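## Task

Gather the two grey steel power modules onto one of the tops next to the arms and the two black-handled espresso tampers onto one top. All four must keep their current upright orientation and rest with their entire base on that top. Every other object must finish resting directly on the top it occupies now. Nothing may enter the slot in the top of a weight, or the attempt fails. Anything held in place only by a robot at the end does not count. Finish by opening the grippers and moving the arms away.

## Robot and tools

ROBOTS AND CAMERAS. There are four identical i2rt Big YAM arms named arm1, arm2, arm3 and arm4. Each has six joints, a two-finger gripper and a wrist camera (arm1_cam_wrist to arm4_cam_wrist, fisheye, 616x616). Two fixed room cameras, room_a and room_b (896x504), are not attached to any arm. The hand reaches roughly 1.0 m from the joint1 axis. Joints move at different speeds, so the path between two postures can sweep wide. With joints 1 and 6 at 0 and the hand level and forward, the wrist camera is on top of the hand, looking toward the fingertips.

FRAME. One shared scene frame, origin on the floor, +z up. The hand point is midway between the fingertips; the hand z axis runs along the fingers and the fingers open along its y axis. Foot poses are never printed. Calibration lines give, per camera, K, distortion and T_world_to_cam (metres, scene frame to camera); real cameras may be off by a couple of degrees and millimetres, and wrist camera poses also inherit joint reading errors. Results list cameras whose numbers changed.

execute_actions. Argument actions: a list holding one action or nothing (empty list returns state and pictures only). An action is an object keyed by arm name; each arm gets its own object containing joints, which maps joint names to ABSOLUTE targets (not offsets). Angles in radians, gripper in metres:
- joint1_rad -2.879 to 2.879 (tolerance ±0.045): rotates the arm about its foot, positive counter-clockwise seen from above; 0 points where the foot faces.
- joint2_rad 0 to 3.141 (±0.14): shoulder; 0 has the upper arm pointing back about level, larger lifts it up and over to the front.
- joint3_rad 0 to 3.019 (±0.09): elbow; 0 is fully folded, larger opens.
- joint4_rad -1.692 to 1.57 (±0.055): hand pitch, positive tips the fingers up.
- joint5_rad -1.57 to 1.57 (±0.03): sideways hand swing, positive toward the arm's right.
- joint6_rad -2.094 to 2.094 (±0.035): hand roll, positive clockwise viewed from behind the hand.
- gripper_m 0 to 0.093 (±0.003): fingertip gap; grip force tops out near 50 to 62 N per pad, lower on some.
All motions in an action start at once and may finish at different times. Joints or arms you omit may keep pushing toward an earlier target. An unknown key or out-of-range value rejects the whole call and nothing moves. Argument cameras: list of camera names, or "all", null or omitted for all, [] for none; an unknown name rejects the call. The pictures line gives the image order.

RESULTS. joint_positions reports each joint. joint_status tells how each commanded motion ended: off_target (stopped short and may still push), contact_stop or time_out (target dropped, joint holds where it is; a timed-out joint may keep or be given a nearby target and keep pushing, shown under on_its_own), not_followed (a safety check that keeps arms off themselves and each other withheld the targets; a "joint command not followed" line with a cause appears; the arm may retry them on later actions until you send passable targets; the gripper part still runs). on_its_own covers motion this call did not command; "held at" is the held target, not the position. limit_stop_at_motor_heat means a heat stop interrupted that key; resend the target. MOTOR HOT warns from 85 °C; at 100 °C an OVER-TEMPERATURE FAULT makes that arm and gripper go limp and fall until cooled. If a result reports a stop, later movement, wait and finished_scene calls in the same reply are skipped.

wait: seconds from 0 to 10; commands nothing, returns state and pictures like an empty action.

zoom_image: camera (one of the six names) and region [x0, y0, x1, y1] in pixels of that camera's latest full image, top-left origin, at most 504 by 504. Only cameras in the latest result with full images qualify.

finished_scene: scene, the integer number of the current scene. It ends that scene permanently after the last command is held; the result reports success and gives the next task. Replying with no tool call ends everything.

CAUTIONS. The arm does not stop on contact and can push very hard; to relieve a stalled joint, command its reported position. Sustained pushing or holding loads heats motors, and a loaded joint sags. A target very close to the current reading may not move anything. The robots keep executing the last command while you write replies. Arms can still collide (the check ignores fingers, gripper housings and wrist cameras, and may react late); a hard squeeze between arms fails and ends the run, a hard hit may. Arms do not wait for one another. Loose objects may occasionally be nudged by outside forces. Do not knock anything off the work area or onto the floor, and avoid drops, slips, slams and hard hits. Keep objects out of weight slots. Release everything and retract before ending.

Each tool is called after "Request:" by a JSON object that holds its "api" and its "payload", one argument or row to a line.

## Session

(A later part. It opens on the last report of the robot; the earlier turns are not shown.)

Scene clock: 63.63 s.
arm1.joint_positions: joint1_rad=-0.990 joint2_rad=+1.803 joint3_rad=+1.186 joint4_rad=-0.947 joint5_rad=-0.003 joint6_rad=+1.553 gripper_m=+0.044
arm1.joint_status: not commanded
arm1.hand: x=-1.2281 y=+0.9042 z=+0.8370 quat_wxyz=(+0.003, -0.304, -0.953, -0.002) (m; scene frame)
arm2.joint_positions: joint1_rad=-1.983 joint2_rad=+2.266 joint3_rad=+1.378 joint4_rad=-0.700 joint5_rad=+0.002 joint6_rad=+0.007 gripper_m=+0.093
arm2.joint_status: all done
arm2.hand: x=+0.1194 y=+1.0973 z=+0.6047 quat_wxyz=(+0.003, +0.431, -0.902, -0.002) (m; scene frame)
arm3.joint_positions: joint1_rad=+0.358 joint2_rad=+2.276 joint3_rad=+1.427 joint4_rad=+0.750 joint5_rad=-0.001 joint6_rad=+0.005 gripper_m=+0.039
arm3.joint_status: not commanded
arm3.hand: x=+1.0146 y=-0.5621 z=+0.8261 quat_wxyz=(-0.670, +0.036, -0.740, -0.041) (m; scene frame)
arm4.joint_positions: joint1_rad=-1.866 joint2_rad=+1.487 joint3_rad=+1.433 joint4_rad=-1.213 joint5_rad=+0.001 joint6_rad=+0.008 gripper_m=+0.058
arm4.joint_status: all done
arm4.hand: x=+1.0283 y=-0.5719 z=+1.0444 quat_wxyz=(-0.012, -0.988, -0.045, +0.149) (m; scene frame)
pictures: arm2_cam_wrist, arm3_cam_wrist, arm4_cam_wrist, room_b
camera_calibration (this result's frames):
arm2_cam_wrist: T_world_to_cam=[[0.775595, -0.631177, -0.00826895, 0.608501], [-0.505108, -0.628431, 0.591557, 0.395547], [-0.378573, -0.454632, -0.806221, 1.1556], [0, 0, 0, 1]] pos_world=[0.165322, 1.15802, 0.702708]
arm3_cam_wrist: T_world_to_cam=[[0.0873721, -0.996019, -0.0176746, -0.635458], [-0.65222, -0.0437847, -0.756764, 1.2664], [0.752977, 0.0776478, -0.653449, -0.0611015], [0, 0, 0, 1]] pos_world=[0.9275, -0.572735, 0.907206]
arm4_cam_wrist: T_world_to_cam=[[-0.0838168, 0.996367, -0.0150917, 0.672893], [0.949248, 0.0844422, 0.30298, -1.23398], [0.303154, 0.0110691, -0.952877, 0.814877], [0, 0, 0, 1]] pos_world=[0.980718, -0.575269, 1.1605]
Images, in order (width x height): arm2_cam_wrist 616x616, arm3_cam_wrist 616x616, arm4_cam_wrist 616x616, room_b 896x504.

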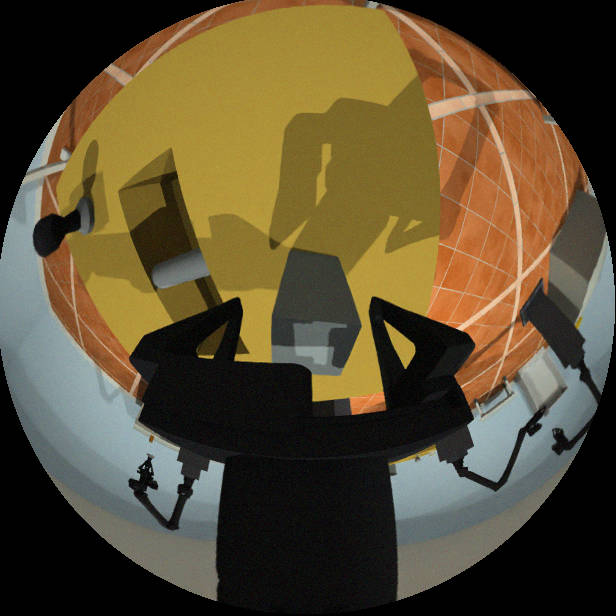

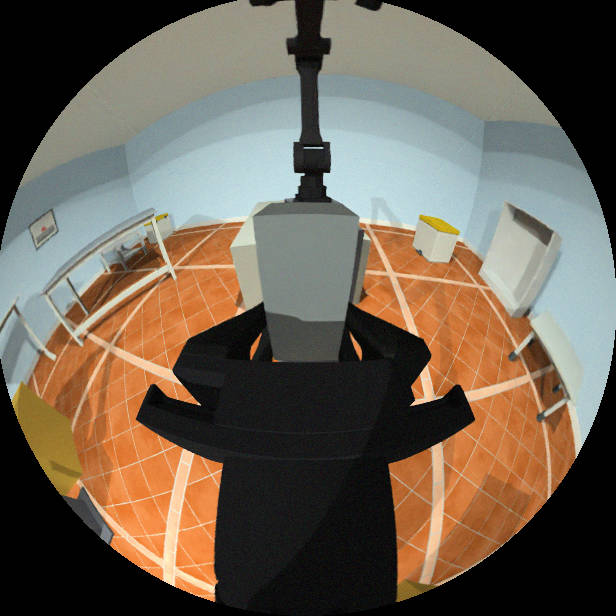

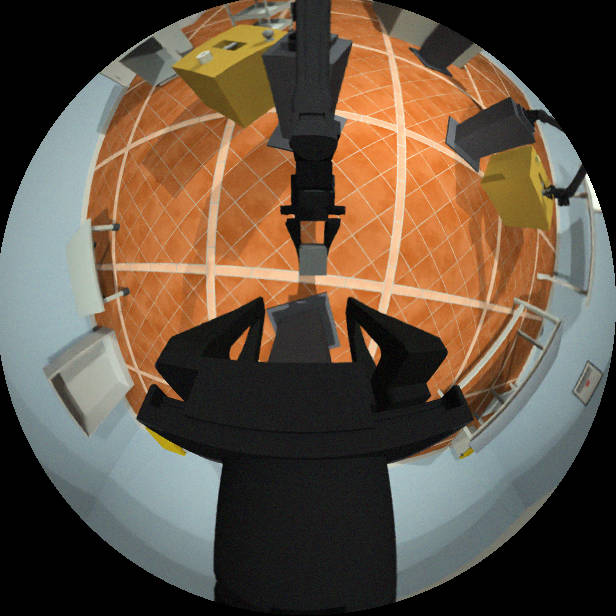

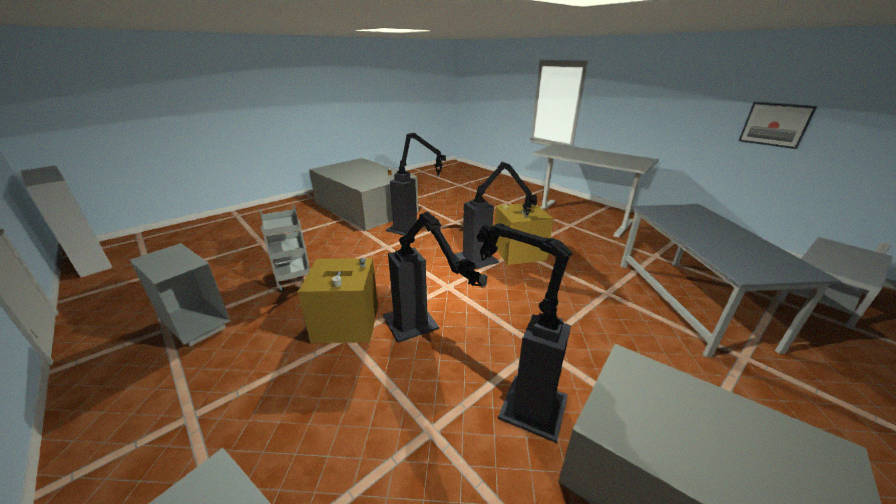

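Request:
{"api": "execute_actions", "payload": {
  "actions": [
    {"arm2":{"joints":{"gripper_m":0}},"arm4":{"joints":{"joint1_rad":-1.895,"joint6_rad":1.57,"joint2_rad":1.76,"joint3_rad":1.57,"joint4_rad":-1.36,"gripper_m":0.066}}}
  ],
  "cameras": []
}}

Request:
{"api": "execute_actions", "payload": {
  "actions": [
    {"arm2":{"joints":{"joint2_rad":1.9,"joint3_rad":1.55,"joint4_rad":-1.21}},"arm4":{"joints":{"joint2_rad":1.82,"joint3_rad":1.43,"joint4_rad":-1.17}}}
  ],
  "cameras": ["arm4_cam_wrist","arm3_cam_wrist"]
}}

Scene clock: 69.37 s.
arm1.joint_positions: joint1_rad=-0.990 joint2_rad=+1.803 joint3_rad=+1.186 joint4_rad=-0.947 joint5_rad=-0.003 joint6_rad=+1.553 gripper_m=+0.044
arm1.joint_status: not commanded
arm1.hand: x=-1.2281 y=+0.9042 z=+0.8370 quat_wxyz=(+0.003, -0.304, -0.953, -0.002) (m; scene frame)
arm2.joint_positions: joint1_rad=-1.983 joint2_rad=+2.266 joint3_rad=+1.378 joint4_rad=-0.699 joint5_rad=+0.002 joint6_rad=+0.006 gripper_m=+0.041
arm2.joint_status: gripper_m off_target (ended at +0.041, target +0.000)
arm2.hand: x=+0.1195 y=+1.0974 z=+0.6047 quat_wxyz=(+0.003, +0.432, -0.902, -0.003) (m; scene frame)
arm3.joint_positions: joint1_rad=+0.358 joint2_rad=+2.276 joint3_rad=+1.427 joint4_rad=+0.750 joint5_rad=-0.001 joint6_rad=+0.005 gripper_m=+0.039
arm3.joint_status: not commanded
arm3.hand: x=+1.0146 y=-0.5621 z=+0.8261 quat_wxyz=(-0.670, +0.036, -0.740, -0.041) (m; scene frame)
arm4.joint_positions: joint1_rad=-1.884 joint2_rad=+1.771 joint3_rad=+1.529 joint4_rad=-1.352 joint5_rad=+0.001 joint6_rad=+1.562 gripper_m=+0.066
arm4.joint_status: all done
arm4.hand: x=+1.0120 y=-0.5646 z=+0.9370 quat_wxyz=(+0.008, -0.738, +0.674, -0.012) (m; scene frame)
pictures: none
No camera images: the call's "cameras" was empty. Leave "cameras" out to get every camera's image.

Scene clock: 70.77 s.
arm1.joint_positions: joint1_rad=-0.990 joint2_rad=+1.803 joint3_rad=+1.186 joint4_rad=-0.947 joint5_rad=-0.003 joint6_rad=+1.553 gripper_m=+0.044
arm1.joint_status: not commanded
arm1.hand: x=-1.2281 y=+0.9042 z=+0.8370 quat_wxyz=(+0.003, -0.304, -0.953, -0.002) (m; scene frame)
arm2.joint_positions: joint1_rad=-1.983 joint2_rad=+1.891 joint3_rad=+1.538 joint4_rad=-1.203 joint5_rad=+0.002 joint6_rad=+0.006 gripper_m=+0.041
arm2.joint_status: all done
arm2.hand: x=+0.1277 y=+1.1041 z=+0.8592 quat_wxyz=(-0.010, +0.432, -0.902, -0.009) (m; scene frame)
arm3.joint_positions: joint1_rad=+0.358 joint2_rad=+2.276 joint3_rad=+1.427 joint4_rad=+0.750 joint5_rad=-0.001 joint6_rad=+0.005 gripper_m=+0.039
arm3.joint_status: not commanded
arm3.hand: x=+1.0146 y=-0.5621 z=+0.8261 quat_wxyz=(-0.670, +0.036, -0.740, -0.041) (m; scene frame)
arm4.joint_positions: joint1_rad=-1.884 joint2_rad=+1.808 joint3_rad=+1.436 joint4_rad=-1.180 joint5_rad=+0.001 joint6_rad=+1.562 gripper_m=+0.066
arm4.joint_status: all done
arm4.hand: x=+1.0039 y=-0.5656 z=+0.8843 quat_wxyz=(-0.008, -0.738, +0.674, +0.003) (m; scene frame)
pictures: arm3_cam_wrist, arm4_cam_wrist
camera_calibration (this result's frames):
arm3_cam_wrist: T_world_to_cam=[[0.0873721, -0.996019, -0.0176746, -0.635458], [-0.65222, -0.0437847, -0.756764, 1.2664], [0.752977, 0.0776478, -0.653449, -0.0611015], [0, 0, 0, 1]] pos_world=[0.9275, -0.572735, 0.907206]
arm4_cam_wrist: T_world_to_cam=[[0.99656, 0.0809324, -0.0178459, -0.937705], [0.0764068, -0.813802, 0.576097, -1.03616], [0.0321019, -0.575479, -0.817186, 0.490011], [0, 0, 0, 1]] pos_world=[0.997918, -0.485346, 0.980624]
Images, in order (width x height): arm3_cam_wrist 616x616, arm4_cam_wrist 616x616.

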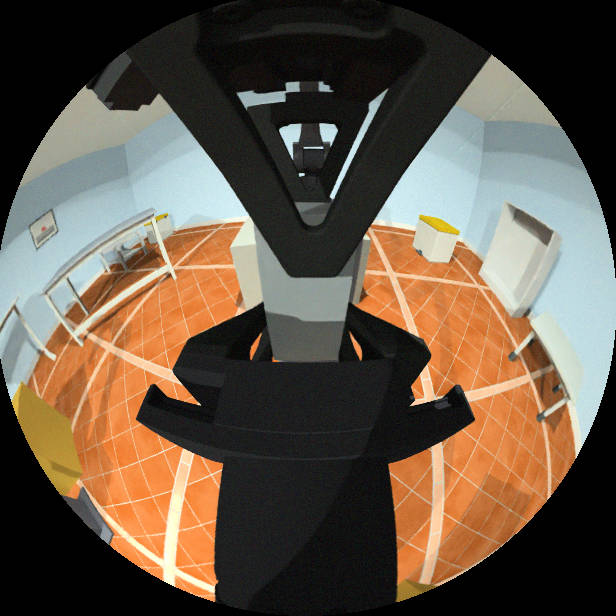

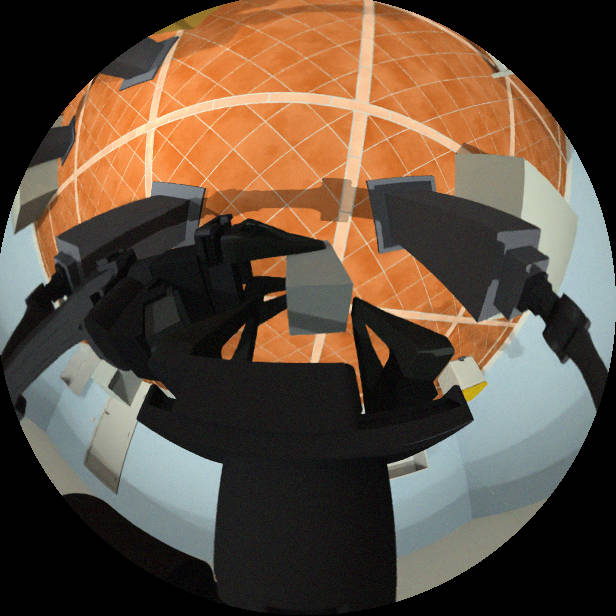

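Request:
{"api": "execute_actions", "payload": {
  "actions": [
    {"arm2":{"joints":{"joint1_rad":2.14,"joint6_rad":1.57}},"arm4":{"joints":{"joint3_rad":1.375,"joint4_rad":-1.14}}}
  ],
  "cameras": []
}}

Request:
{"api": "execute_actions", "payload": {
  "actions": [
    {"arm4":{"joints":{"gripper_m":0}}}
  ],
  "cameras": []
}}

Request:
{"api": "execute_actions", "payload": {
  "actions": [
    {"arm3":{"joints":{"gripper_m":0.093}}}
  ],
  "cameras": []
}}

Request:
{"api": "execute_actions", "payload": {
  "actions": [
    {"arm3":{"joints":{"joint2_rad":2.015,"joint3_rad":1.015,"joint4_rad":0.89}}}
  ],
  "cameras": ["arm3_cam_wrist"]
}}

Scene clock: 74.70 s.
arm1.joint_positions: joint1_rad=-0.990 joint2_rad=+1.803 joint3_rad=+1.186 joint4_rad=-0.947 joint5_rad=-0.003 joint6_rad=+1.553 gripper_m=+0.044
arm1.joint_status: not commanded
arm1.hand: x=-1.2281 y=+0.9042 z=+0.8370 quat_wxyz=(+0.003, -0.304, -0.953, -0.002) (m; scene frame)
arm2.joint_positions: joint1_rad=+2.150 joint2_rad=+1.891 joint3_rad=+1.538 joint4_rad=-1.203 joint5_rad=-0.002 joint6_rad=+1.560 gripper_m=+0.041
arm2.joint_status: all done
arm2.hand: x=-0.0479 y=+0.1220 z=+0.8441 quat_wxyz=(-0.001, +0.986, +0.164, +0.004) (m; scene frame)
arm3.joint_positions: joint1_rad=+0.358 joint2_rad=+2.276 joint3_rad=+1.427 joint4_rad=+0.750 joint5_rad=-0.001 joint6_rad=+0.005 gripper_m=+0.039
arm3.joint_status: not commanded
arm3.hand: x=+1.0146 y=-0.5621 z=+0.8261 quat_wxyz=(-0.670, +0.036, -0.740, -0.041) (m; scene frame)
arm4.joint_positions: joint1_rad=-1.884 joint2_rad=+1.808 joint3_rad=+1.382 joint4_rad=-1.149 joint5_rad=+0.001 joint6_rad=+1.562 gripper_m=+0.066
arm4.joint_status: all done
arm4.hand: x=+1.0178 y=-0.5647 z=+0.8651 quat_wxyz=(+0.001, -0.738, +0.675, -0.006) (m; scene frame)
pictures: none
No camera images: the call's "cameras" was empty. Leave "cameras" out to get every camera's image.

Scene clock: 75.33 s.
arm1.joint_positions: joint1_rad=-0.990 joint2_rad=+1.803 joint3_rad=+1.186 joint4_rad=-0.947 joint5_rad=-0.003 joint6_rad=+1.553 gripper_m=+0.044
arm1.joint_status: not commanded
arm1.hand: x=-1.2281 y=+0.9042 z=+0.8370 quat_wxyz=(+0.003, -0.304, -0.953, -0.002) (m; scene frame)
arm2.joint_positions: joint1_rad=+2.150 joint2_rad=+1.891 joint3_rad=+1.538 joint4_rad=-1.203 joint5_rad=-0.002 joint6_rad=+1.560 gripper_m=+0.041
arm2.joint_status: not commanded
arm2.hand: x=-0.0479 y=+0.1220 z=+0.8441 quat_wxyz=(-0.001, +0.986, +0.164, +0.004) (m; scene frame)
arm3.joint_positions: joint1_rad=+0.358 joint2_rad=+2.276 joint3_rad=+1.427 joint4_rad=+0.749 joint5_rad=+0.000 joint6_rad=+0.005 gripper_m=+0.039
arm3.joint_status: not commanded
arm3.hand: x=+1.0145 y=-0.5622 z=+0.8254 quat_wxyz=(-0.670, +0.036, -0.741, -0.040) (m; scene frame)
arm4.joint_positions: joint1_rad=-1.884 joint2_rad=+1.808 joint3_rad=+1.382 joint4_rad=-1.125 joint5_rad=+0.000 joint6_rad=+1.561 gripper_m=+0.040
arm4.joint_status: gripper_m off_target (ended at +0.040, target +0.000)
arm4.hand: x=+1.0118 y=-0.5653 z=+0.8647 quat_wxyz=(-0.008, -0.739, +0.674, +0.002) (m; scene frame)
pictures: none
No camera images: the call's "cameras" was empty. Leave "cameras" out to get every camera's image.

Scene clock: 76.03 s.
arm1.joint_positions: joint1_rad=-0.990 joint2_rad=+1.803 joint3_rad=+1.186 joint4_rad=-0.947 joint5_rad=-0.003 joint6_rad=+1.553 gripper_m=+0.044
arm1.joint_status: not commanded
arm1.hand: x=-1.2281 y=+0.9042 z=+0.8370 quat_wxyz=(+0.003, -0.304, -0.953, -0.002) (m; scene frame)
arm2.joint_positions: joint1_rad=+2.150 joint2_rad=+1.891 joint3_rad=+1.538 joint4_rad=-1.203 joint5_rad=-0.002 joint6_rad=+1.560 gripper_m=+0.041
arm2.joint_status: not commanded
arm2.hand: x=-0.0479 y=+0.1220 z=+0.8441 quat_wxyz=(-0.001, +0.986, +0.164, +0.004) (m; scene frame)
arm3.joint_positions: joint1_rad=+0.358 joint2_rad=+2.276 joint3_rad=+1.427 joint4_rad=+0.749 joint5_rad=+0.000 joint6_rad=+0.005 gripper_m=+0.093
arm3.joint_status: all done
arm3.hand: x=+1.0145 y=-0.5622 z=+0.8254 quat_wxyz=(-0.670, +0.036, -0.741, -0.040) (m; scene frame)
arm4.joint_positions: joint1_rad=-1.884 joint2_rad=+1.809 joint3_rad=+1.381 joint4_rad=-1.131 joint5_rad=+0.000 joint6_rad=+1.562 gripper_m=+0.040
arm4.joint_status: not commanded
arm4.hand: x=+1.0136 y=-0.5652 z=+0.8644 quat_wxyz=(-0.006, -0.738, +0.674, +0.000) (m; scene frame)
pictures: none
No camera images: the call's "cameras" was empty. Leave "cameras" out to get every camera's image.

Scene clock: 77.20 s.
arm1.joint_positions: joint1_rad=-0.990 joint2_rad=+1.803 joint3_rad=+1.186 joint4_rad=-0.947 joint5_rad=-0.003 joint6_rad=+1.553 gripper_m=+0.044
arm1.joint_status: not commanded
arm1.hand: x=-1.2281 y=+0.9042 z=+0.8370 quat_wxyz=(+0.003, -0.304, -0.953, -0.002) (m; scene frame)
arm2.joint_positions: joint1_rad=+2.150 joint2_rad=+1.891 joint3_rad=+1.538 joint4_rad=-1.203 joint5_rad=-0.002 joint6_rad=+1.560 gripper_m=+0.041
arm2.joint_status: not commanded
arm2.hand: x=-0.0479 y=+0.1220 z=+0.8441 quat_wxyz=(-0.001, +0.986, +0.164, +0.004) (m; scene frame)
arm3.joint_positions: joint1_rad=+0.358 joint2_rad=+2.006 joint3_rad=+1.016 joint4_rad=+0.870 joint5_rad=+0.000 joint6_rad=+0.005 gripper_m=+0.093
arm3.joint_status: all done
arm3.hand: x=+0.8960 y=-0.5753 z=+0.8582 quat_wxyz=(-0.662, +0.036, -0.747, -0.040) (m; scene frame)
arm4.joint_positions: joint1_rad=-1.884 joint2_rad=+1.809 joint3_rad=+1.381 joint4_rad=-1.131 joint5_rad=+0.000 joint6_rad=+1.562 gripper_m=+0.040
arm4.joint_status: not commanded
arm4.hand: x=+1.0136 y=-0.5652 z=+0.8644 quat_wxyz=(-0.006, -0.738, +0.674, +0.000) (m; scene frame)
pictures: arm3_cam_wrist
camera_calibration (this result's frames):
arm3_cam_wrist: T_world_to_cam=[[0.0863841, -0.996114, -0.0171452, -0.637248], [-0.66845, -0.0451907, -0.742383, 1.21419], [0.738724, 0.0755908, -0.669756, 0.0757864], [0, 0, 0, 1]] pos_world=[0.810689, -0.585631, 0.941228]
Images, in order (width x height): arm3_cam_wrist 616x616.

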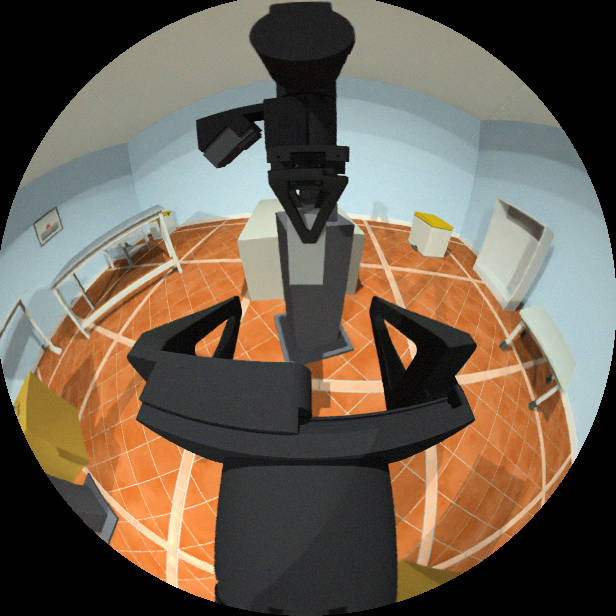

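Request:
{"api": "execute_actions", "payload": {
  "actions": [
    {"arm3":{"joints":{"joint1_rad":2.135}},"arm4":{"joints":{"joint1_rad":1.6}}}
  ],
  "cameras": []
}}

Request:
{"api": "execute_actions", "payload": {
  "actions": [
    {"arm3":{"joints":{"joint2_rad":2.275,"joint3_rad":1.44,"joint4_rad":0.73}},"arm4":{"joints":{"joint2_rad":2.43,"joint3_rad":1.6,"joint4_rad":-0.69}}}
  ],
  "cameras": ["arm3_cam_wrist","arm2_cam_wrist"]
}}

Scene clock: 80.93 s.
arm1.joint_positions: joint1_rad=-0.990 joint2_rad=+1.803 joint3_rad=+1.186 joint4_rad=-0.947 joint5_rad=-0.003 joint6_rad=+1.553 gripper_m=+0.044
arm1.joint_status: not commanded
arm1.hand: x=-1.2281 y=+0.9042 z=+0.8370 quat_wxyz=(+0.003, -0.304, -0.953, -0.002) (m; scene frame)
arm2.joint_positions: joint1_rad=+2.150 joint2_rad=+1.891 joint3_rad=+1.538 joint4_rad=-1.203 joint5_rad=-0.002 joint6_rad=+1.560 gripper_m=+0.041
arm2.joint_status: not commanded
arm2.hand: x=-0.0479 y=+0.1220 z=+0.8441 quat_wxyz=(-0.001, +0.986, +0.164, +0.004) (m; scene frame)
arm3.joint_positions: joint1_rad=+2.142 joint2_rad=+2.006 joint3_rad=+1.016 joint4_rad=+0.870 joint5_rad=-0.001 joint6_rad=+0.005 gripper_m=+0.093
arm3.joint_status: all done
arm3.hand: x=-0.0165 y=+0.0118 z=+0.8624 quat_wxyz=(-0.389, +0.604, -0.437, -0.541) (m; scene frame)
arm4.joint_positions: joint1_rad=+1.605 joint2_rad=+1.811 joint3_rad=+1.381 joint4_rad=-1.131 joint5_rad=-0.002 joint6_rad=+1.562 gripper_m=+0.040
arm4.joint_status: all done
arm4.hand: x=+2.0194 y=-0.3030 z=+0.8665 quat_wxyz=(-0.006, -0.537, -0.844, -0.003) (m; scene frame)
pictures: none
No camera images: the call's "cameras" was empty. Leave "cameras" out to get every camera's image.

Scene clock: 82.30 s.
arm1.joint_positions: joint1_rad=-0.990 joint2_rad=+1.803 joint3_rad=+1.186 joint4_rad=-0.947 joint5_rad=-0.003 joint6_rad=+1.553 gripper_m=+0.044
arm1.joint_status: not commanded
arm1.hand: x=-1.2281 y=+0.9042 z=+0.8370 quat_wxyz=(+0.003, -0.304, -0.953, -0.002) (m; scene frame)
arm2.joint_positions: joint1_rad=+2.150 joint2_rad=+1.891 joint3_rad=+1.538 joint4_rad=-1.203 joint5_rad=-0.002 joint6_rad=+1.560 gripper_m=+0.041
arm2.joint_status: not commanded
arm2.hand: x=-0.0479 y=+0.1220 z=+0.8441 quat_wxyz=(-0.001, +0.986, +0.164, +0.004) (m; scene frame)
arm3.joint_positions: joint1_rad=+2.142 joint2_rad=+2.288 joint3_rad=+1.406 joint4_rad=+0.743 joint5_rad=-0.001 joint6_rad=+0.005 gripper_m=+0.093
arm3.joint_status: all done
arm3.hand: x=-0.0517 y=+0.1180 z=+0.8093 quat_wxyz=(-0.384, +0.610, -0.441, -0.535) (m; scene frame)
arm4.joint_positions: joint1_rad=+1.605 joint2_rad=+2.461 joint3_rad=+1.579 joint4_rad=-0.699 joint5_rad=+0.000 joint6_rad=+1.564 gripper_m=+0.040
arm4.joint_status: all done
arm4.hand: x=+2.0859 y=-0.2758 z=+0.5645 quat_wxyz=(-0.001, -0.537, -0.843, +0.006) (m; scene frame)
pictures: arm2_cam_wrist, arm3_cam_wrist
camera_calibration (this result's frames):
arm2_cam_wrist: T_world_to_cam=[[-0.319819, 0.947478, -0.00119538, -0.126375], [0.761749, 0.257876, 0.594338, -0.493226], [0.563431, 0.18917, -0.804214, 0.806713], [0, 0, 0, 1]] pos_world=[-0.119229, 0.0943233, 0.941762]
arm3_cam_wrist: T_world_to_cam=[[0.955269, 0.295616, -0.00851005, 0.0198052], [0.194787, -0.650575, -0.734037, 0.685035], [-0.222529, 0.699545, -0.679057, 0.574906], [0, 0, 0, 1]] pos_world=[-0.0244216, 0.0376399, 0.893403]
Images, in order (width x height): arm2_cam_wrist 616x616, arm3_cam_wrist 616x616.

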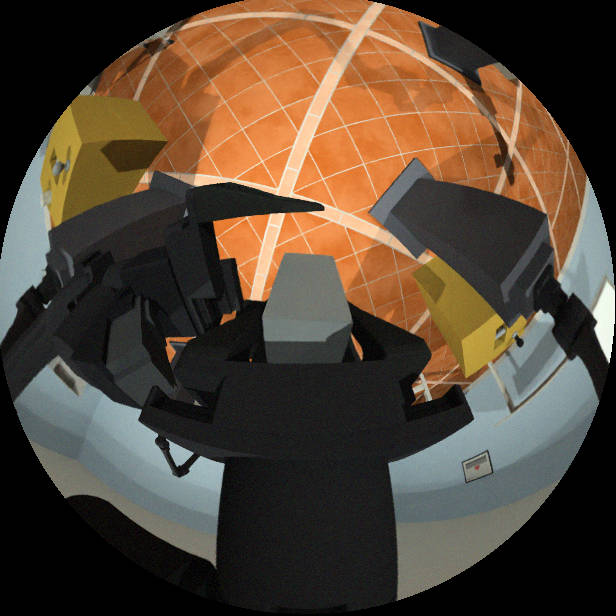

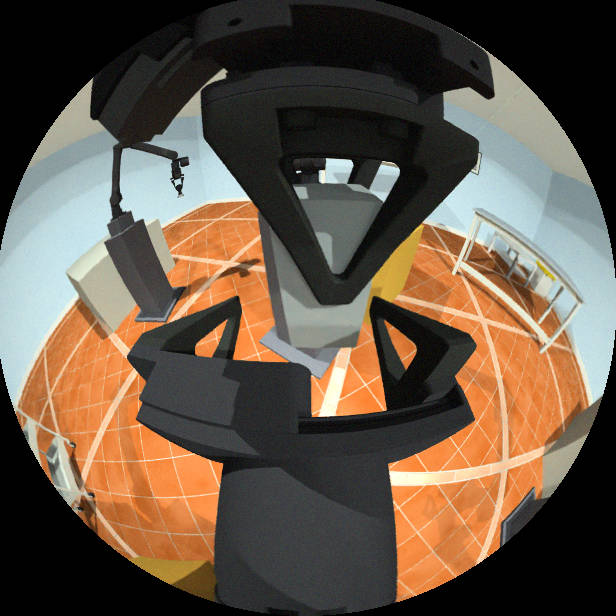

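Request:
{"api": "execute_actions", "payload": {
  "actions": [
    {"arm3":{"joints":{"joint1_rad":2.115}},"arm4":{"joints":{"gripper_m":0.066}}}
  ],
  "cameras": []
}}

Request:
{"api": "execute_actions", "payload": {
  "actions": [
    {"arm3":{"joints":{"gripper_m":0}},"arm4":{"joints":{"joint2_rad":1.9,"joint4_rad":-1.25}}}
  ],
  "cameras": []
}}

Request:
{"api": "execute_actions", "payload": {
  "actions": [
    {"arm2":{"joints":{"gripper_m":0.07}},"arm4":{"joints":{"joint1_rad":-1.895,"joint2_rad":1.6,"joint3_rad":1.57,"joint4_rad":-1.5}}}
  ],
  "cameras": []
}}

Request:
{"api": "execute_actions", "payload": {
  "actions": [
    {"arm2":{"joints":{"joint2_rad":1.83,"joint3_rad":1.76,"joint4_rad":-1.47}}}
  ],
  "cameras": ["arm3_cam_wrist","room_a"]
}}

Scene clock: 83.93 s.
arm1.joint_positions: joint1_rad=-0.990 joint2_rad=+1.803 joint3_rad=+1.186 joint4_rad=-0.947 joint5_rad=-0.003 joint6_rad=+1.553 gripper_m=+0.044
arm1.joint_status: not commanded
arm1.hand: x=-1.2281 y=+0.9042 z=+0.8370 quat_wxyz=(+0.003, -0.304, -0.953, -0.002) (m; scene frame)
arm2.joint_positions: joint1_rad=+2.150 joint2_rad=+1.891 joint3_rad=+1.538 joint4_rad=-1.203 joint5_rad=-0.002 joint6_rad=+1.560 gripper_m=+0.041
arm2.joint_status: not commanded
arm2.hand: x=-0.0479 y=+0.1220 z=+0.8441 quat_wxyz=(-0.001, +0.986, +0.164, +0.004) (m; scene frame)
arm3.joint_positions: joint1_rad=+2.117 joint2_rad=+2.288 joint3_rad=+1.406 joint4_rad=+0.743 joint5_rad=-0.001 joint6_rad=+0.005 gripper_m=+0.093
arm3.joint_status: all done
arm3.hand: x=-0.0320 y=+0.1243 z=+0.8093 quat_wxyz=(-0.391, +0.604, -0.449, -0.530) (m; scene frame)
arm4.joint_positions: joint1_rad=+1.605 joint2_rad=+2.453 joint3_rad=+1.579 joint4_rad=-0.699 joint5_rad=+0.000 joint6_rad=+1.564 gripper_m=+0.066
arm4.joint_status: all done
arm4.hand: x=+2.0884 y=-0.2746 z=+0.5691 quat_wxyz=(-0.003, -0.537, -0.843, +0.003) (m; scene frame)
pictures: none
No camera images: the call's "cameras" was empty. Leave "cameras" out to get every camera's image.

Scene clock: 85.40 s.
arm1.joint_positions: joint1_rad=-0.990 joint2_rad=+1.803 joint3_rad=+1.186 joint4_rad=-0.947 joint5_rad=-0.003 joint6_rad=+1.553 gripper_m=+0.044
arm1.joint_status: not commanded
arm1.hand: x=-1.2281 y=+0.9042 z=+0.8370 quat_wxyz=(+0.003, -0.304, -0.953, -0.002) (m; scene frame)
arm2.joint_positions: joint1_rad=+2.152 joint2_rad=+1.891 joint3_rad=+1.538 joint4_rad=-1.203 joint5_rad=-0.005 joint6_rad=+1.562 gripper_m=+0.040
arm2.joint_status: not commanded
arm2.hand: x=-0.0464 y=+0.1226 z=+0.8441 quat_wxyz=(-0.001, +0.986, +0.165, +0.005) (m; scene frame)
arm3.joint_positions: joint1_rad=+2.123 joint2_rad=+2.288 joint3_rad=+1.406 joint4_rad=+0.741 joint5_rad=-0.004 joint6_rad=+0.002 gripper_m=+0.040
arm3.joint_status: gripper_m off_target (ended at +0.040, target +0.000)
arm3.hand: x=-0.0372 y=+0.1226 z=+0.8089 quat_wxyz=(-0.389, +0.607, -0.446, -0.531) (m; scene frame)
arm4.joint_positions: joint1_rad=+1.605 joint2_rad=+1.879 joint3_rad=+1.580 joint4_rad=-1.241 joint5_rad=+0.000 joint6_rad=+1.564 gripper_m=+0.066
arm4.joint_status: all done
arm4.hand: x=+2.0616 y=-0.2837 z=+0.9019 quat_wxyz=(-0.012, -0.537, -0.843, -0.011) (m; scene frame)
pictures: none
No camera images: the call's "cameras" was empty. Leave "cameras" out to get every camera's image.

Scene clock: 88.23 s.
arm1.joint_positions: joint1_rad=-0.990 joint2_rad=+1.803 joint3_rad=+1.186 joint4_rad=-0.947 joint5_rad=-0.003 joint6_rad=+1.553 gripper_m=+0.044
arm1.joint_status: not commanded
arm1.hand: x=-1.2281 y=+0.9042 z=+0.8370 quat_wxyz=(+0.003, -0.304, -0.953, -0.002) (m; scene frame)
arm2.joint_positions: joint1_rad=+2.152 joint2_rad=+1.891 joint3_rad=+1.538 joint4_rad=-1.203 joint5_rad=-0.004 joint6_rad=+1.562 gripper_m=+0.070
arm2.joint_status: all done
arm2.hand: x=-0.0467 y=+0.1225 z=+0.8441 quat_wxyz=(-0.001, +0.986, +0.164, +0.005) (m; scene frame)
arm3.joint_positions: joint1_rad=+2.123 joint2_rad=+2.288 joint3_rad=+1.406 joint4_rad=+0.740 joint5_rad=-0.004 joint6_rad=+0.002 gripper_m=+0.040
arm3.joint_status: not commanded
arm3.hand: x=-0.0369 y=+0.1226 z=+0.8086 quat_wxyz=(-0.389, +0.607, -0.446, -0.530) (m; scene frame)
arm4.joint_positions: joint1_rad=-1.896 joint2_rad=+1.597 joint3_rad=+1.569 joint4_rad=-1.491 joint5_rad=+0.001 joint6_rad=+1.564 gripper_m=+0.066
arm4.joint_status: all done
arm4.hand: x=+1.0458 y=-0.5552 z=+1.0369 quat_wxyz=(-0.019, -0.733, +0.679, +0.013) (m; scene frame)
pictures: none
No camera images: the call's "cameras" was empty. Leave "cameras" out to get every camera's image.

Scene clock: 89.50 s.
arm1.joint_positions: joint1_rad=-0.990 joint2_rad=+1.803 joint3_rad=+1.186 joint4_rad=-0.947 joint5_rad=-0.003 joint6_rad=+1.553 gripper_m=+0.044
arm1.joint_status: not commanded
arm1.hand: x=-1.2281 y=+0.9042 z=+0.8370 quat_wxyz=(+0.003, -0.304, -0.953, -0.002) (m; scene frame)
arm2.joint_positions: joint1_rad=+2.152 joint2_rad=+1.823 joint3_rad=+1.728 joint4_rad=-1.461 joint5_rad=-0.004 joint6_rad=+1.562 gripper_m=+0.070
arm2.joint_status: all done
arm2.hand: x=-0.0473 y=+0.1222 z=+0.9517 quat_wxyz=(-0.001, +0.986, +0.164, +0.005) (m; scene frame)
arm3.joint_positions: joint1_rad=+2.123 joint2_rad=+2.288 joint3_rad=+1.406 joint4_rad=+0.740 joint5_rad=-0.004 joint6_rad=+0.002 gripper_m=+0.040
arm3.joint_status: not commanded
arm3.hand: x=-0.0369 y=+0.1226 z=+0.8086 quat_wxyz=(-0.389, +0.607, -0.446, -0.530) (m; scene frame)
arm4.joint_positions: joint1_rad=-1.896 joint2_rad=+1.597 joint3_rad=+1.569 joint4_rad=-1.491 joint5_rad=+0.001 joint6_rad=+1.564 gripper_m=+0.066
arm4.joint_status: not commanded
arm4.hand: x=+1.0458 y=-0.5552 z=+1.0369 quat_wxyz=(-0.019, -0.733, +0.679, +0.013) (m; scene frame)
pictures: arm3_cam_wrist, room_a
camera_calibration (this result's frames):
arm3_cam_wrist: T_world_to_cam=[[0.960015, 0.279886, -0.00596345, 0.00433199], [0.186487, -0.655251, -0.732031, 0.683296], [-0.208793, 0.701648, -0.681246, 0.57648], [0, 0, 0, 1]] pos_world=[-0.0112197, 0.0420318, 0.892943]
Images, in order (width x height): arm3_cam_wrist 616x616, room_a 896x504.

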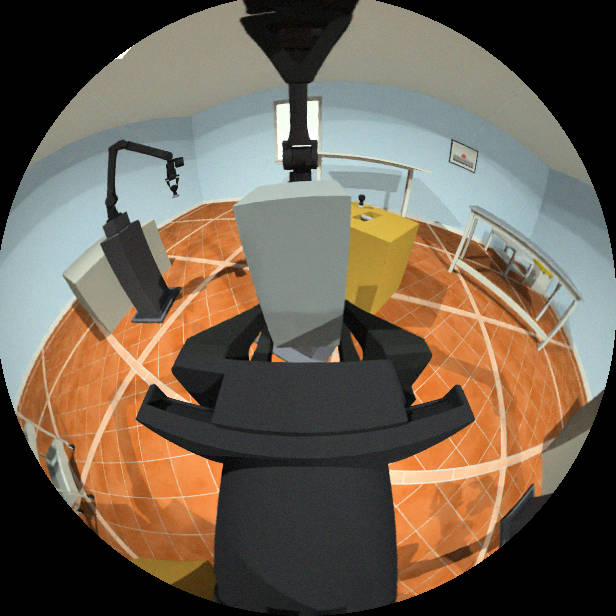

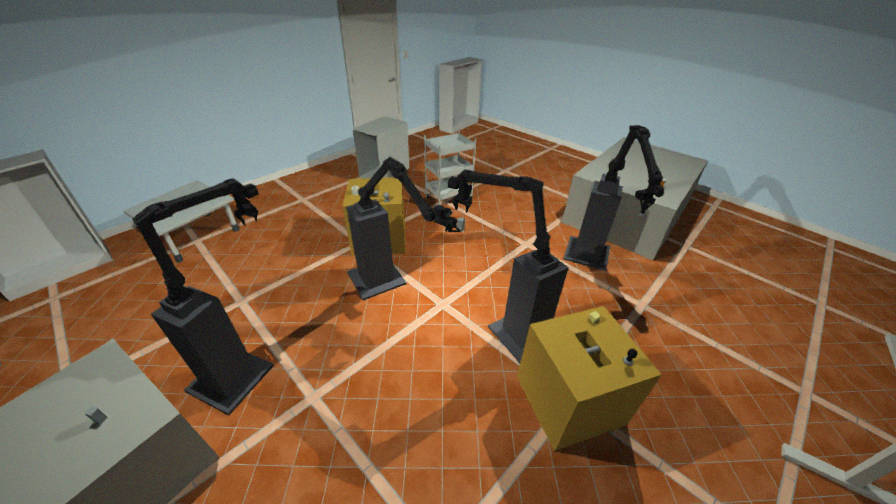

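Request:
{"api": "execute_actions", "payload": {
  "actions": [
    {"arm3":{"joints":{"joint1_rad":0.37}},"arm2":{"joints":{"joint1_rad":0.375,"joint2_rad":2.03,"joint3_rad":1.015,"joint4_rad":0.9,"joint6_rad":0,"gripper_m":0.093}},"arm1":{"joints":{"joint1_rad":-1.81}},"arm4":{"joints":{"joint2_rad":1.76,"joint3_rad":1.57,"joint4_rad":-1.36}}}
  ],
  "cameras": ["arm2_cam_wrist","arm4_cam_wrist"]
}}

Scene clock: 92.20 s.
arm1.joint_positions: joint1_rad=-1.821 joint2_rad=+1.803 joint3_rad=+1.186 joint4_rad=-0.947 joint5_rad=+0.004 joint6_rad=+1.553 gripper_m=+0.044
arm1.joint_status: all done
arm1.hand: x=-1.0320 y=+0.5610 z=+0.8363 quat_wxyz=(-0.002, -0.663, -0.749, +0.002) (m; scene frame)
arm2.joint_positions: joint1_rad=+0.364 joint2_rad=+2.051 joint3_rad=+1.018 joint4_rad=+0.882 joint5_rad=-0.001 joint6_rad=+0.009 gripper_m=+0.093
arm2.joint_status: all done
arm2.hand: x=-0.9183 y=+0.5886 z=+0.8300 quat_wxyz=(+0.032, +0.758, +0.041, -0.650) (m; scene frame)
arm3.joint_positions: joint1_rad=+0.369 joint2_rad=+2.288 joint3_rad=+1.417 joint4_rad=+0.740 joint5_rad=+0.003 joint6_rad=+0.002 gripper_m=+0.040
arm3.joint_status: all done
arm3.hand: x=+1.0093 y=-0.5545 z=+0.8089 quat_wxyz=(-0.658, +0.041, -0.751, -0.041) (m; scene frame)
arm4.joint_positions: joint1_rad=-1.896 joint2_rad=+1.769 joint3_rad=+1.569 joint4_rad=-1.368 joint5_rad=+0.001 joint6_rad=+1.564 gripper_m=+0.066
arm4.joint_status: all done
arm4.hand: x=+1.0025 y=-0.5589 z=+0.9524 quat_wxyz=(-0.002, -0.734, +0.679, -0.003) (m; scene frame)
pictures: arm2_cam_wrist, arm4_cam_wrist
camera_calibration (this result's frames):
arm2_cam_wrist: T_world_to_cam=[[-0.104667, 0.994507, 0.00103795, -0.678819], [0.700801, 0.0744966, -0.709456, 1.19195], [-0.705636, -0.0735295, -0.704749, 0.104227], [0, 0, 0, 1]] pos_world=[-0.832826, 0.593958, 0.919797]
arm4_cam_wrist: T_world_to_cam=[[0.997727, 0.0673763, -0.000961075, -0.960473], [0.0556229, -0.815462, 0.576132, -1.04993], [0.0380339, -0.574876, -0.817356, 0.544218], [0, 0, 0, 1]] pos_world=[0.995992, -0.478607, 1.0488]
Images, in order (width x height): arm2_cam_wrist 616x616, arm4_cam_wrist 616x616.

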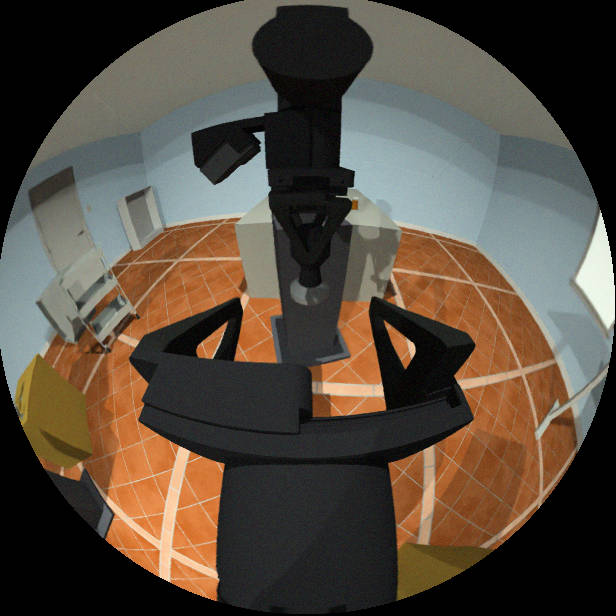

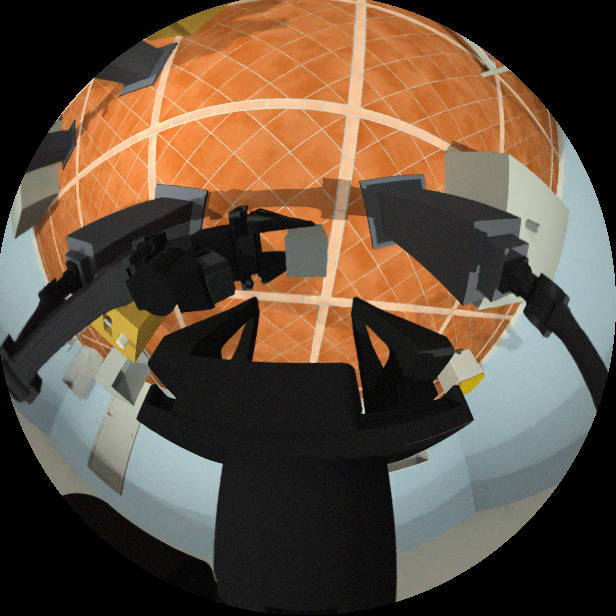

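Request:
{"api": "execute_actions", "payload": {
  "actions": [
    {"arm2":{"joints":{"joint2_rad":2.31,"joint3_rad":1.46,"joint4_rad":0.74}},"arm4":{"joints":{"joint2_rad":1.86,"joint3_rad":1.43,"joint4_rad":-1.12}}}
  ],
  "cameras": ["arm2_cam_wrist","arm1_cam_wrist","arm4_cam_wrist"]
}}

Scene clock: 94.17 s.
arm1.joint_positions: joint1_rad=-1.821 joint2_rad=+1.803 joint3_rad=+1.186 joint4_rad=-0.947 joint5_rad=+0.004 joint6_rad=+1.553 gripper_m=+0.044
arm1.joint_status: not commanded
arm1.hand: x=-1.0320 y=+0.5610 z=+0.8363 quat_wxyz=(-0.002, -0.663, -0.749, +0.002) (m; scene frame)
arm2.joint_positions: joint1_rad=+0.364 joint2_rad=+2.306 joint3_rad=+1.432 joint4_rad=+0.742 joint5_rad=-0.001 joint6_rad=+0.009 gripper_m=+0.093
arm2.joint_status: all done
arm2.hand: x=-1.0369 y=+0.5766 z=+0.8000 quat_wxyz=(+0.032, +0.752, +0.041, -0.657) (m; scene frame)
arm3.joint_positions: joint1_rad=+0.369 joint2_rad=+2.288 joint3_rad=+1.417 joint4_rad=+0.740 joint5_rad=+0.003 joint6_rad=+0.002 gripper_m=+0.040
arm3.joint_status: not commanded
arm3.hand: x=+1.0093 y=-0.5545 z=+0.8089 quat_wxyz=(-0.658, +0.041, -0.751, -0.041) (m; scene frame)
arm4.joint_positions: joint1_rad=-1.896 joint2_rad=+1.863 joint3_rad=+1.430 joint4_rad=-1.130 joint5_rad=+0.001 joint6_rad=+1.564 gripper_m=+0.066
arm4.joint_status: all done
arm4.hand: x=+0.9965 y=-0.5600 z=+0.8532 quat_wxyz=(-0.004, -0.734, +0.679, -0.001) (m; scene frame)
pictures: arm1_cam_wrist, arm2_cam_wrist, arm4_cam_wrist
camera_calibration (this result's frames):
arm1_cam_wrist: T_world_to_cam=[[-0.991884, -0.127124, 0.00225119, -0.955336], [-0.102434, 0.809479, 0.578145, -1.03802], [-0.0753181, 0.573222, -0.815931, 0.407257], [0, 0, 0, 1]] pos_world=[-1.02324, 0.485362, 0.934571]
arm2_cam_wrist: T_world_to_cam=[[-0.104975, 0.994474, 0.00142535, -0.679898], [0.687713, 0.0736287, -0.722239, 1.25178], [-0.718353, -0.0748365, -0.691642, -0.0244099], [0, 0, 0, 1]] pos_world=[-0.94977, 0.582147, 0.888168]
arm4_cam_wrist: T_world_to_cam=[[0.997711, 0.0673353, -0.00630153, -0.949931], [0.0586598, -0.815249, 0.576132, -0.996274], [0.0336567, -0.575183, -0.817332, 0.466832], [0, 0, 0, 1]] pos_world=[0.990486, -0.479734, 0.949556]
Images, in order (width x height): arm1_cam_wrist 616x616, arm2_cam_wrist 616x616, arm4_cam_wrist 616x616.

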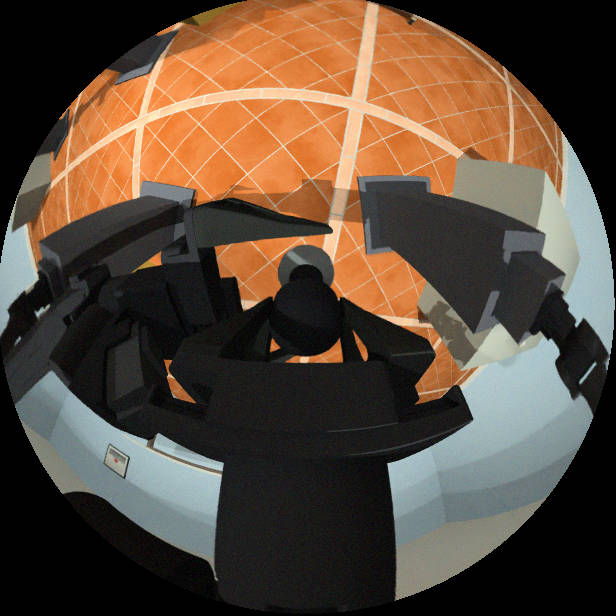

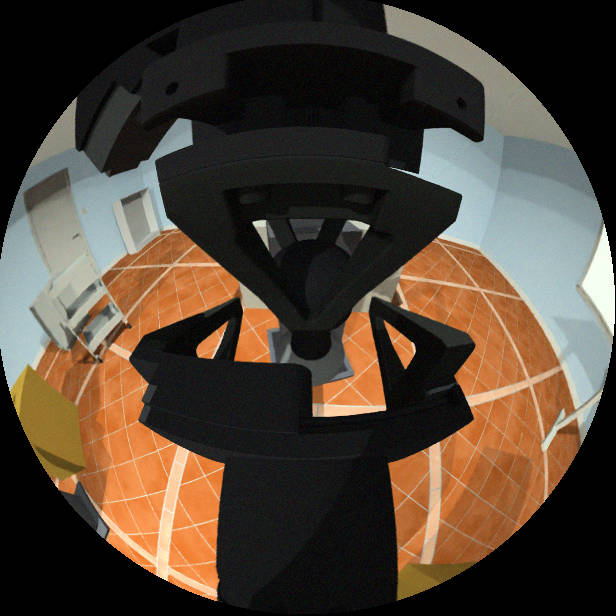

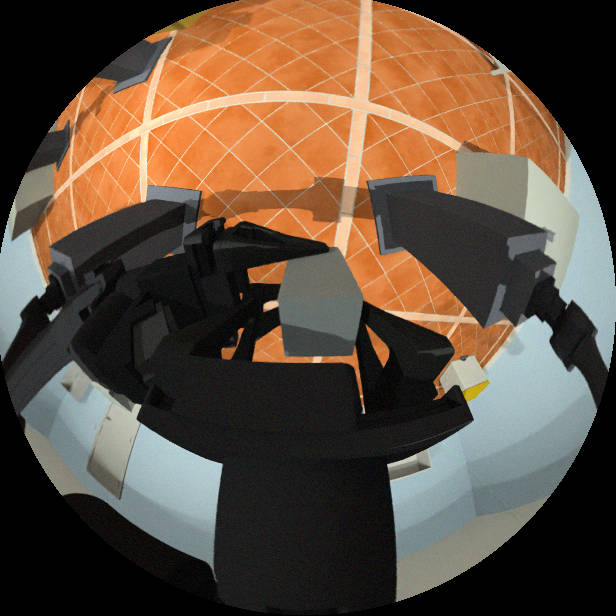

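Request:
{"api": "execute_actions", "payload": {
  "actions": [
    {"arm2":{"joints":{"joint4_rad":0.685}},"arm4":{"joints":{"joint4_rad":-1.17}}}
  ],
  "cameras": []
}}

Request:
{"api": "execute_actions", "payload": {
  "actions": [
    {"arm2":{"joints":{"gripper_m":0}},"arm4":{"joints":{"gripper_m":0}}}
  ],
  "cameras": []
}}

Request:
{"api": "execute_actions", "payload": {
  "actions": [
    {"arm1":{"joints":{"gripper_m":0.065}},"arm3":{"joints":{"gripper_m":0.093}}}
  ],
  "cameras": []
}}

Request:
{"api": "execute_actions", "payload": {
  "actions": [
    {"arm1":{"joints":{"joint2_rad":1.7,"joint3_rad":1.4,"joint4_rad":-1.26}},"arm3":{"joints":{"joint2_rad":2.015,"joint3_rad":1.015,"joint4_rad":0.89}}}
  ],
  "cameras": ["arm3_cam_wrist","arm2_cam_wrist"]
}}

Scene clock: 95.63 s.
arm1.joint_positions: joint1_rad=-1.821 joint2_rad=+1.803 joint3_rad=+1.186 joint4_rad=-0.947 joint5_rad=+0.004 joint6_rad=+1.553 gripper_m=+0.044
arm1.joint_status: not commanded
arm1.hand: x=-1.0320 y=+0.5610 z=+0.8363 quat_wxyz=(-0.002, -0.663, -0.749, +0.002) (m; scene frame)
arm2.joint_positions: joint1_rad=+0.364 joint2_rad=+2.306 joint3_rad=+1.432 joint4_rad=+0.694 joint5_rad=-0.001 joint6_rad=+0.009 gripper_m=+0.093
arm2.joint_status: all done
arm2.hand: x=-1.0350 y=+0.5770 z=+0.7882 quat_wxyz=(+0.031, +0.768, +0.042, -0.639) (m; scene frame)
arm3.joint_positions: joint1_rad=+0.369 joint2_rad=+2.288 joint3_rad=+1.417 joint4_rad=+0.740 joint5_rad=+0.003 joint6_rad=+0.002 gripper_m=+0.040
arm3.joint_status: not commanded
arm3.hand: x=+1.0093 y=-0.5545 z=+0.8089 quat_wxyz=(-0.658, +0.041, -0.751, -0.041) (m; scene frame)
arm4.joint_positions: joint1_rad=-1.896 joint2_rad=+1.863 joint3_rad=+1.430 joint4_rad=-1.161 joint5_rad=+0.001 joint6_rad=+1.564 gripper_m=+0.066
arm4.joint_status: all done
arm4.hand: x=+1.0041 y=-0.5595 z=+0.8533 quat_wxyz=(+0.008, -0.734, +0.679, -0.012) (m; scene frame)
pictures: none
No camera images: the call's "cameras" was empty. Leave "cameras" out to get every camera's image.

Scene clock: 96.33 s.
arm1.joint_positions: joint1_rad=-1.821 joint2_rad=+1.803 joint3_rad=+1.186 joint4_rad=-0.948 joint5_rad=+0.006 joint6_rad=+1.553 gripper_m=+0.044
arm1.joint_status: not commanded
arm1.hand: x=-1.0322 y=+0.5604 z=+0.8363 quat_wxyz=(-0.003, -0.663, -0.749, +0.003) (m; scene frame)
arm2.joint_positions: joint1_rad=+0.363 joint2_rad=+2.306 joint3_rad=+1.432 joint4_rad=+0.692 joint5_rad=+0.005 joint6_rad=+0.009 gripper_m=+0.027
arm2.joint_status: gripper_m off_target (ended at +0.027, target +0.000)
arm2.hand: x=-1.0351 y=+0.5790 z=+0.7879 quat_wxyz=(+0.028, +0.768, +0.040, -0.638) (m; scene frame)
arm3.joint_positions: joint1_rad=+0.369 joint2_rad=+2.288 joint3_rad=+1.417 joint4_rad=+0.739 joint5_rad=+0.003 joint6_rad=+0.002 gripper_m=+0.040
arm3.joint_status: not commanded
arm3.hand: x=+1.0093 y=-0.5546 z=+0.8088 quat_wxyz=(-0.658, +0.040, -0.751, -0.041) (m; scene frame)
arm4.joint_positions: joint1_rad=-1.896 joint2_rad=+1.863 joint3_rad=+1.430 joint4_rad=-1.162 joint5_rad=+0.000 joint6_rad=+1.562 gripper_m=+0.039
arm4.joint_status: gripper_m off_target (ended at +0.039, target +0.000)
arm4.hand: x=+1.0043 y=-0.5595 z=+0.8533 quat_wxyz=(+0.008, -0.734, +0.679, -0.012) (m; scene frame)
pictures: none
No camera images: the call's "cameras" was empty. Leave "cameras" out to get every camera's image.

Scene clock: 97.03 s.
arm1.joint_positions: joint1_rad=-1.820 joint2_rad=+1.803 joint3_rad=+1.186 joint4_rad=-0.948 joint5_rad=+0.004 joint6_rad=+1.554 gripper_m=+0.065
arm1.joint_status: all done
arm1.hand: x=-1.0323 y=+0.5612 z=+0.8363 quat_wxyz=(-0.001, -0.663, -0.749, +0.002) (m; scene frame)
arm2.joint_positions: joint1_rad=+0.365 joint2_rad=+2.307 joint3_rad=+1.432 joint4_rad=+0.676 joint5_rad=+0.004 joint6_rad=+0.009 gripper_m=+0.026
arm2.joint_status: not commanded
arm2.hand: x=-1.0340 y=+0.5775 z=+0.7832 quat_wxyz=(+0.029, +0.774, +0.041, -0.632) (m; scene frame)
arm3.joint_positions: joint1_rad=+0.369 joint2_rad=+2.288 joint3_rad=+1.417 joint4_rad=+0.739 joint5_rad=+0.003 joint6_rad=+0.002 gripper_m=+0.093
arm3.joint_status: all done
arm3.hand: x=+1.0093 y=-0.5545 z=+0.8088 quat_wxyz=(-0.658, +0.041, -0.751, -0.041) (m; scene frame)
arm4.joint_positions: joint1_rad=-1.896 joint2_rad=+1.863 joint3_rad=+1.430 joint4_rad=-1.162 joint5_rad=+0.001 joint6_rad=+1.562 gripper_m=+0.039
arm4.joint_status: not commanded
arm4.hand: x=+1.0043 y=-0.5595 z=+0.8533 quat_wxyz=(+0.008, -0.734, +0.679, -0.012) (m; scene frame)
pictures: none
No camera images: the call's "cameras" was empty. Leave "cameras" out to get every camera's image.

Scene clock: 98.23 s.
arm1.joint_positions: joint1_rad=-1.820 joint2_rad=+1.673 joint3_rad=+1.386 joint4_rad=-1.246 joint5_rad=+0.003 joint6_rad=+1.554 gripper_m=+0.065
arm1.joint_status: all done
arm1.hand: x=-1.0161 y=+0.5631 z=+0.9662 quat_wxyz=(-0.012, -0.663, -0.749, -0.010) (m; scene frame)
arm2.joint_positions: joint1_rad=+0.365 joint2_rad=+2.307 joint3_rad=+1.432 joint4_rad=+0.676 joint5_rad=+0.004 joint6_rad=+0.009 gripper_m=+0.026
arm2.joint_status: not commanded
arm2.hand: x=-1.0340 y=+0.5775 z=+0.7832 quat_wxyz=(+0.029, +0.774, +0.041, -0.632) (m; scene frame)
arm3.joint_positions: joint1_rad=+0.369 joint2_rad=+2.008 joint3_rad=+1.015 joint4_rad=+0.872 joint5_rad=+0.003 joint6_rad=+0.002 gripper_m=+0.093
arm3.joint_status: all done
arm3.hand: x=+0.8949 y=-0.5684 z=+0.8570 quat_wxyz=(-0.662, +0.040, -0.747, -0.041) (m; scene frame)
arm4.joint_positions: joint1_rad=-1.896 joint2_rad=+1.863 joint3_rad=+1.430 joint4_rad=-1.162 joint5_rad=+0.001 joint6_rad=+1.562 gripper_m=+0.039
arm4.joint_status: not commanded
arm4.hand: x=+1.0043 y=-0.5595 z=+0.8533 quat_wxyz=(+0.008, -0.734, +0.679, -0.012) (m; scene frame)
pictures: arm2_cam_wrist, arm3_cam_wrist
camera_calibration (this result's frames):
arm2_cam_wrist: T_world_to_cam=[[-0.0996134, 0.995023, 0.00247804, -0.676022], [0.734647, 0.0752259, -0.674267, 1.24767], [-0.671097, -0.0653455, -0.738484, 0.0461735], [0, 0, 0, 1]] pos_world=[-0.952947, 0.581818, 0.877033]
arm3_cam_wrist: T_world_to_cam=[[0.0943646, -0.995443, -0.0137215, -0.640048], [-0.668578, -0.0531546, -0.74174, 1.20793], [0.73763, 0.0791678, -0.670548, 0.0789275], [0, 0, 0, 1]] pos_world=[0.809773, -0.579173, 0.940111]
Images, in order (width x height): arm2_cam_wrist 616x616, arm3_cam_wrist 616x616.

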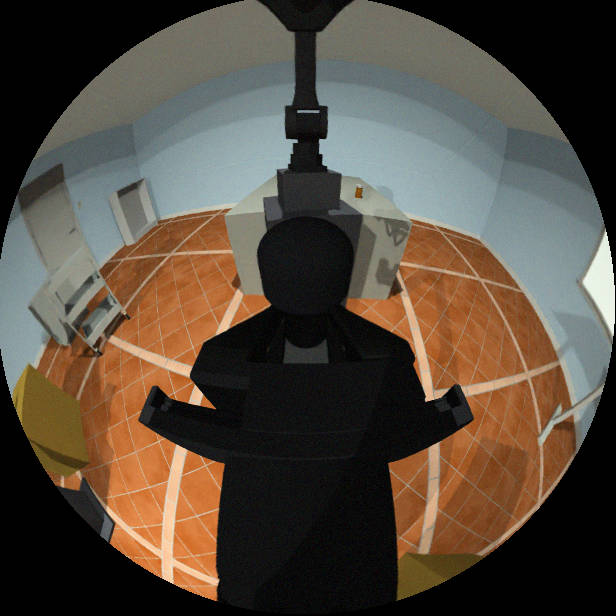

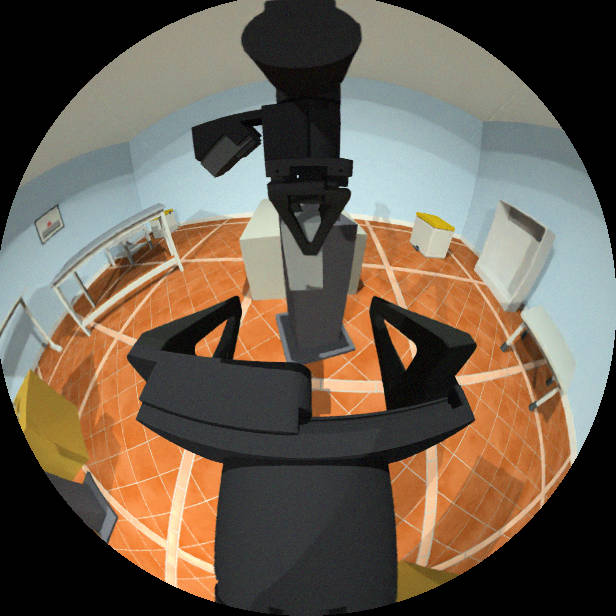

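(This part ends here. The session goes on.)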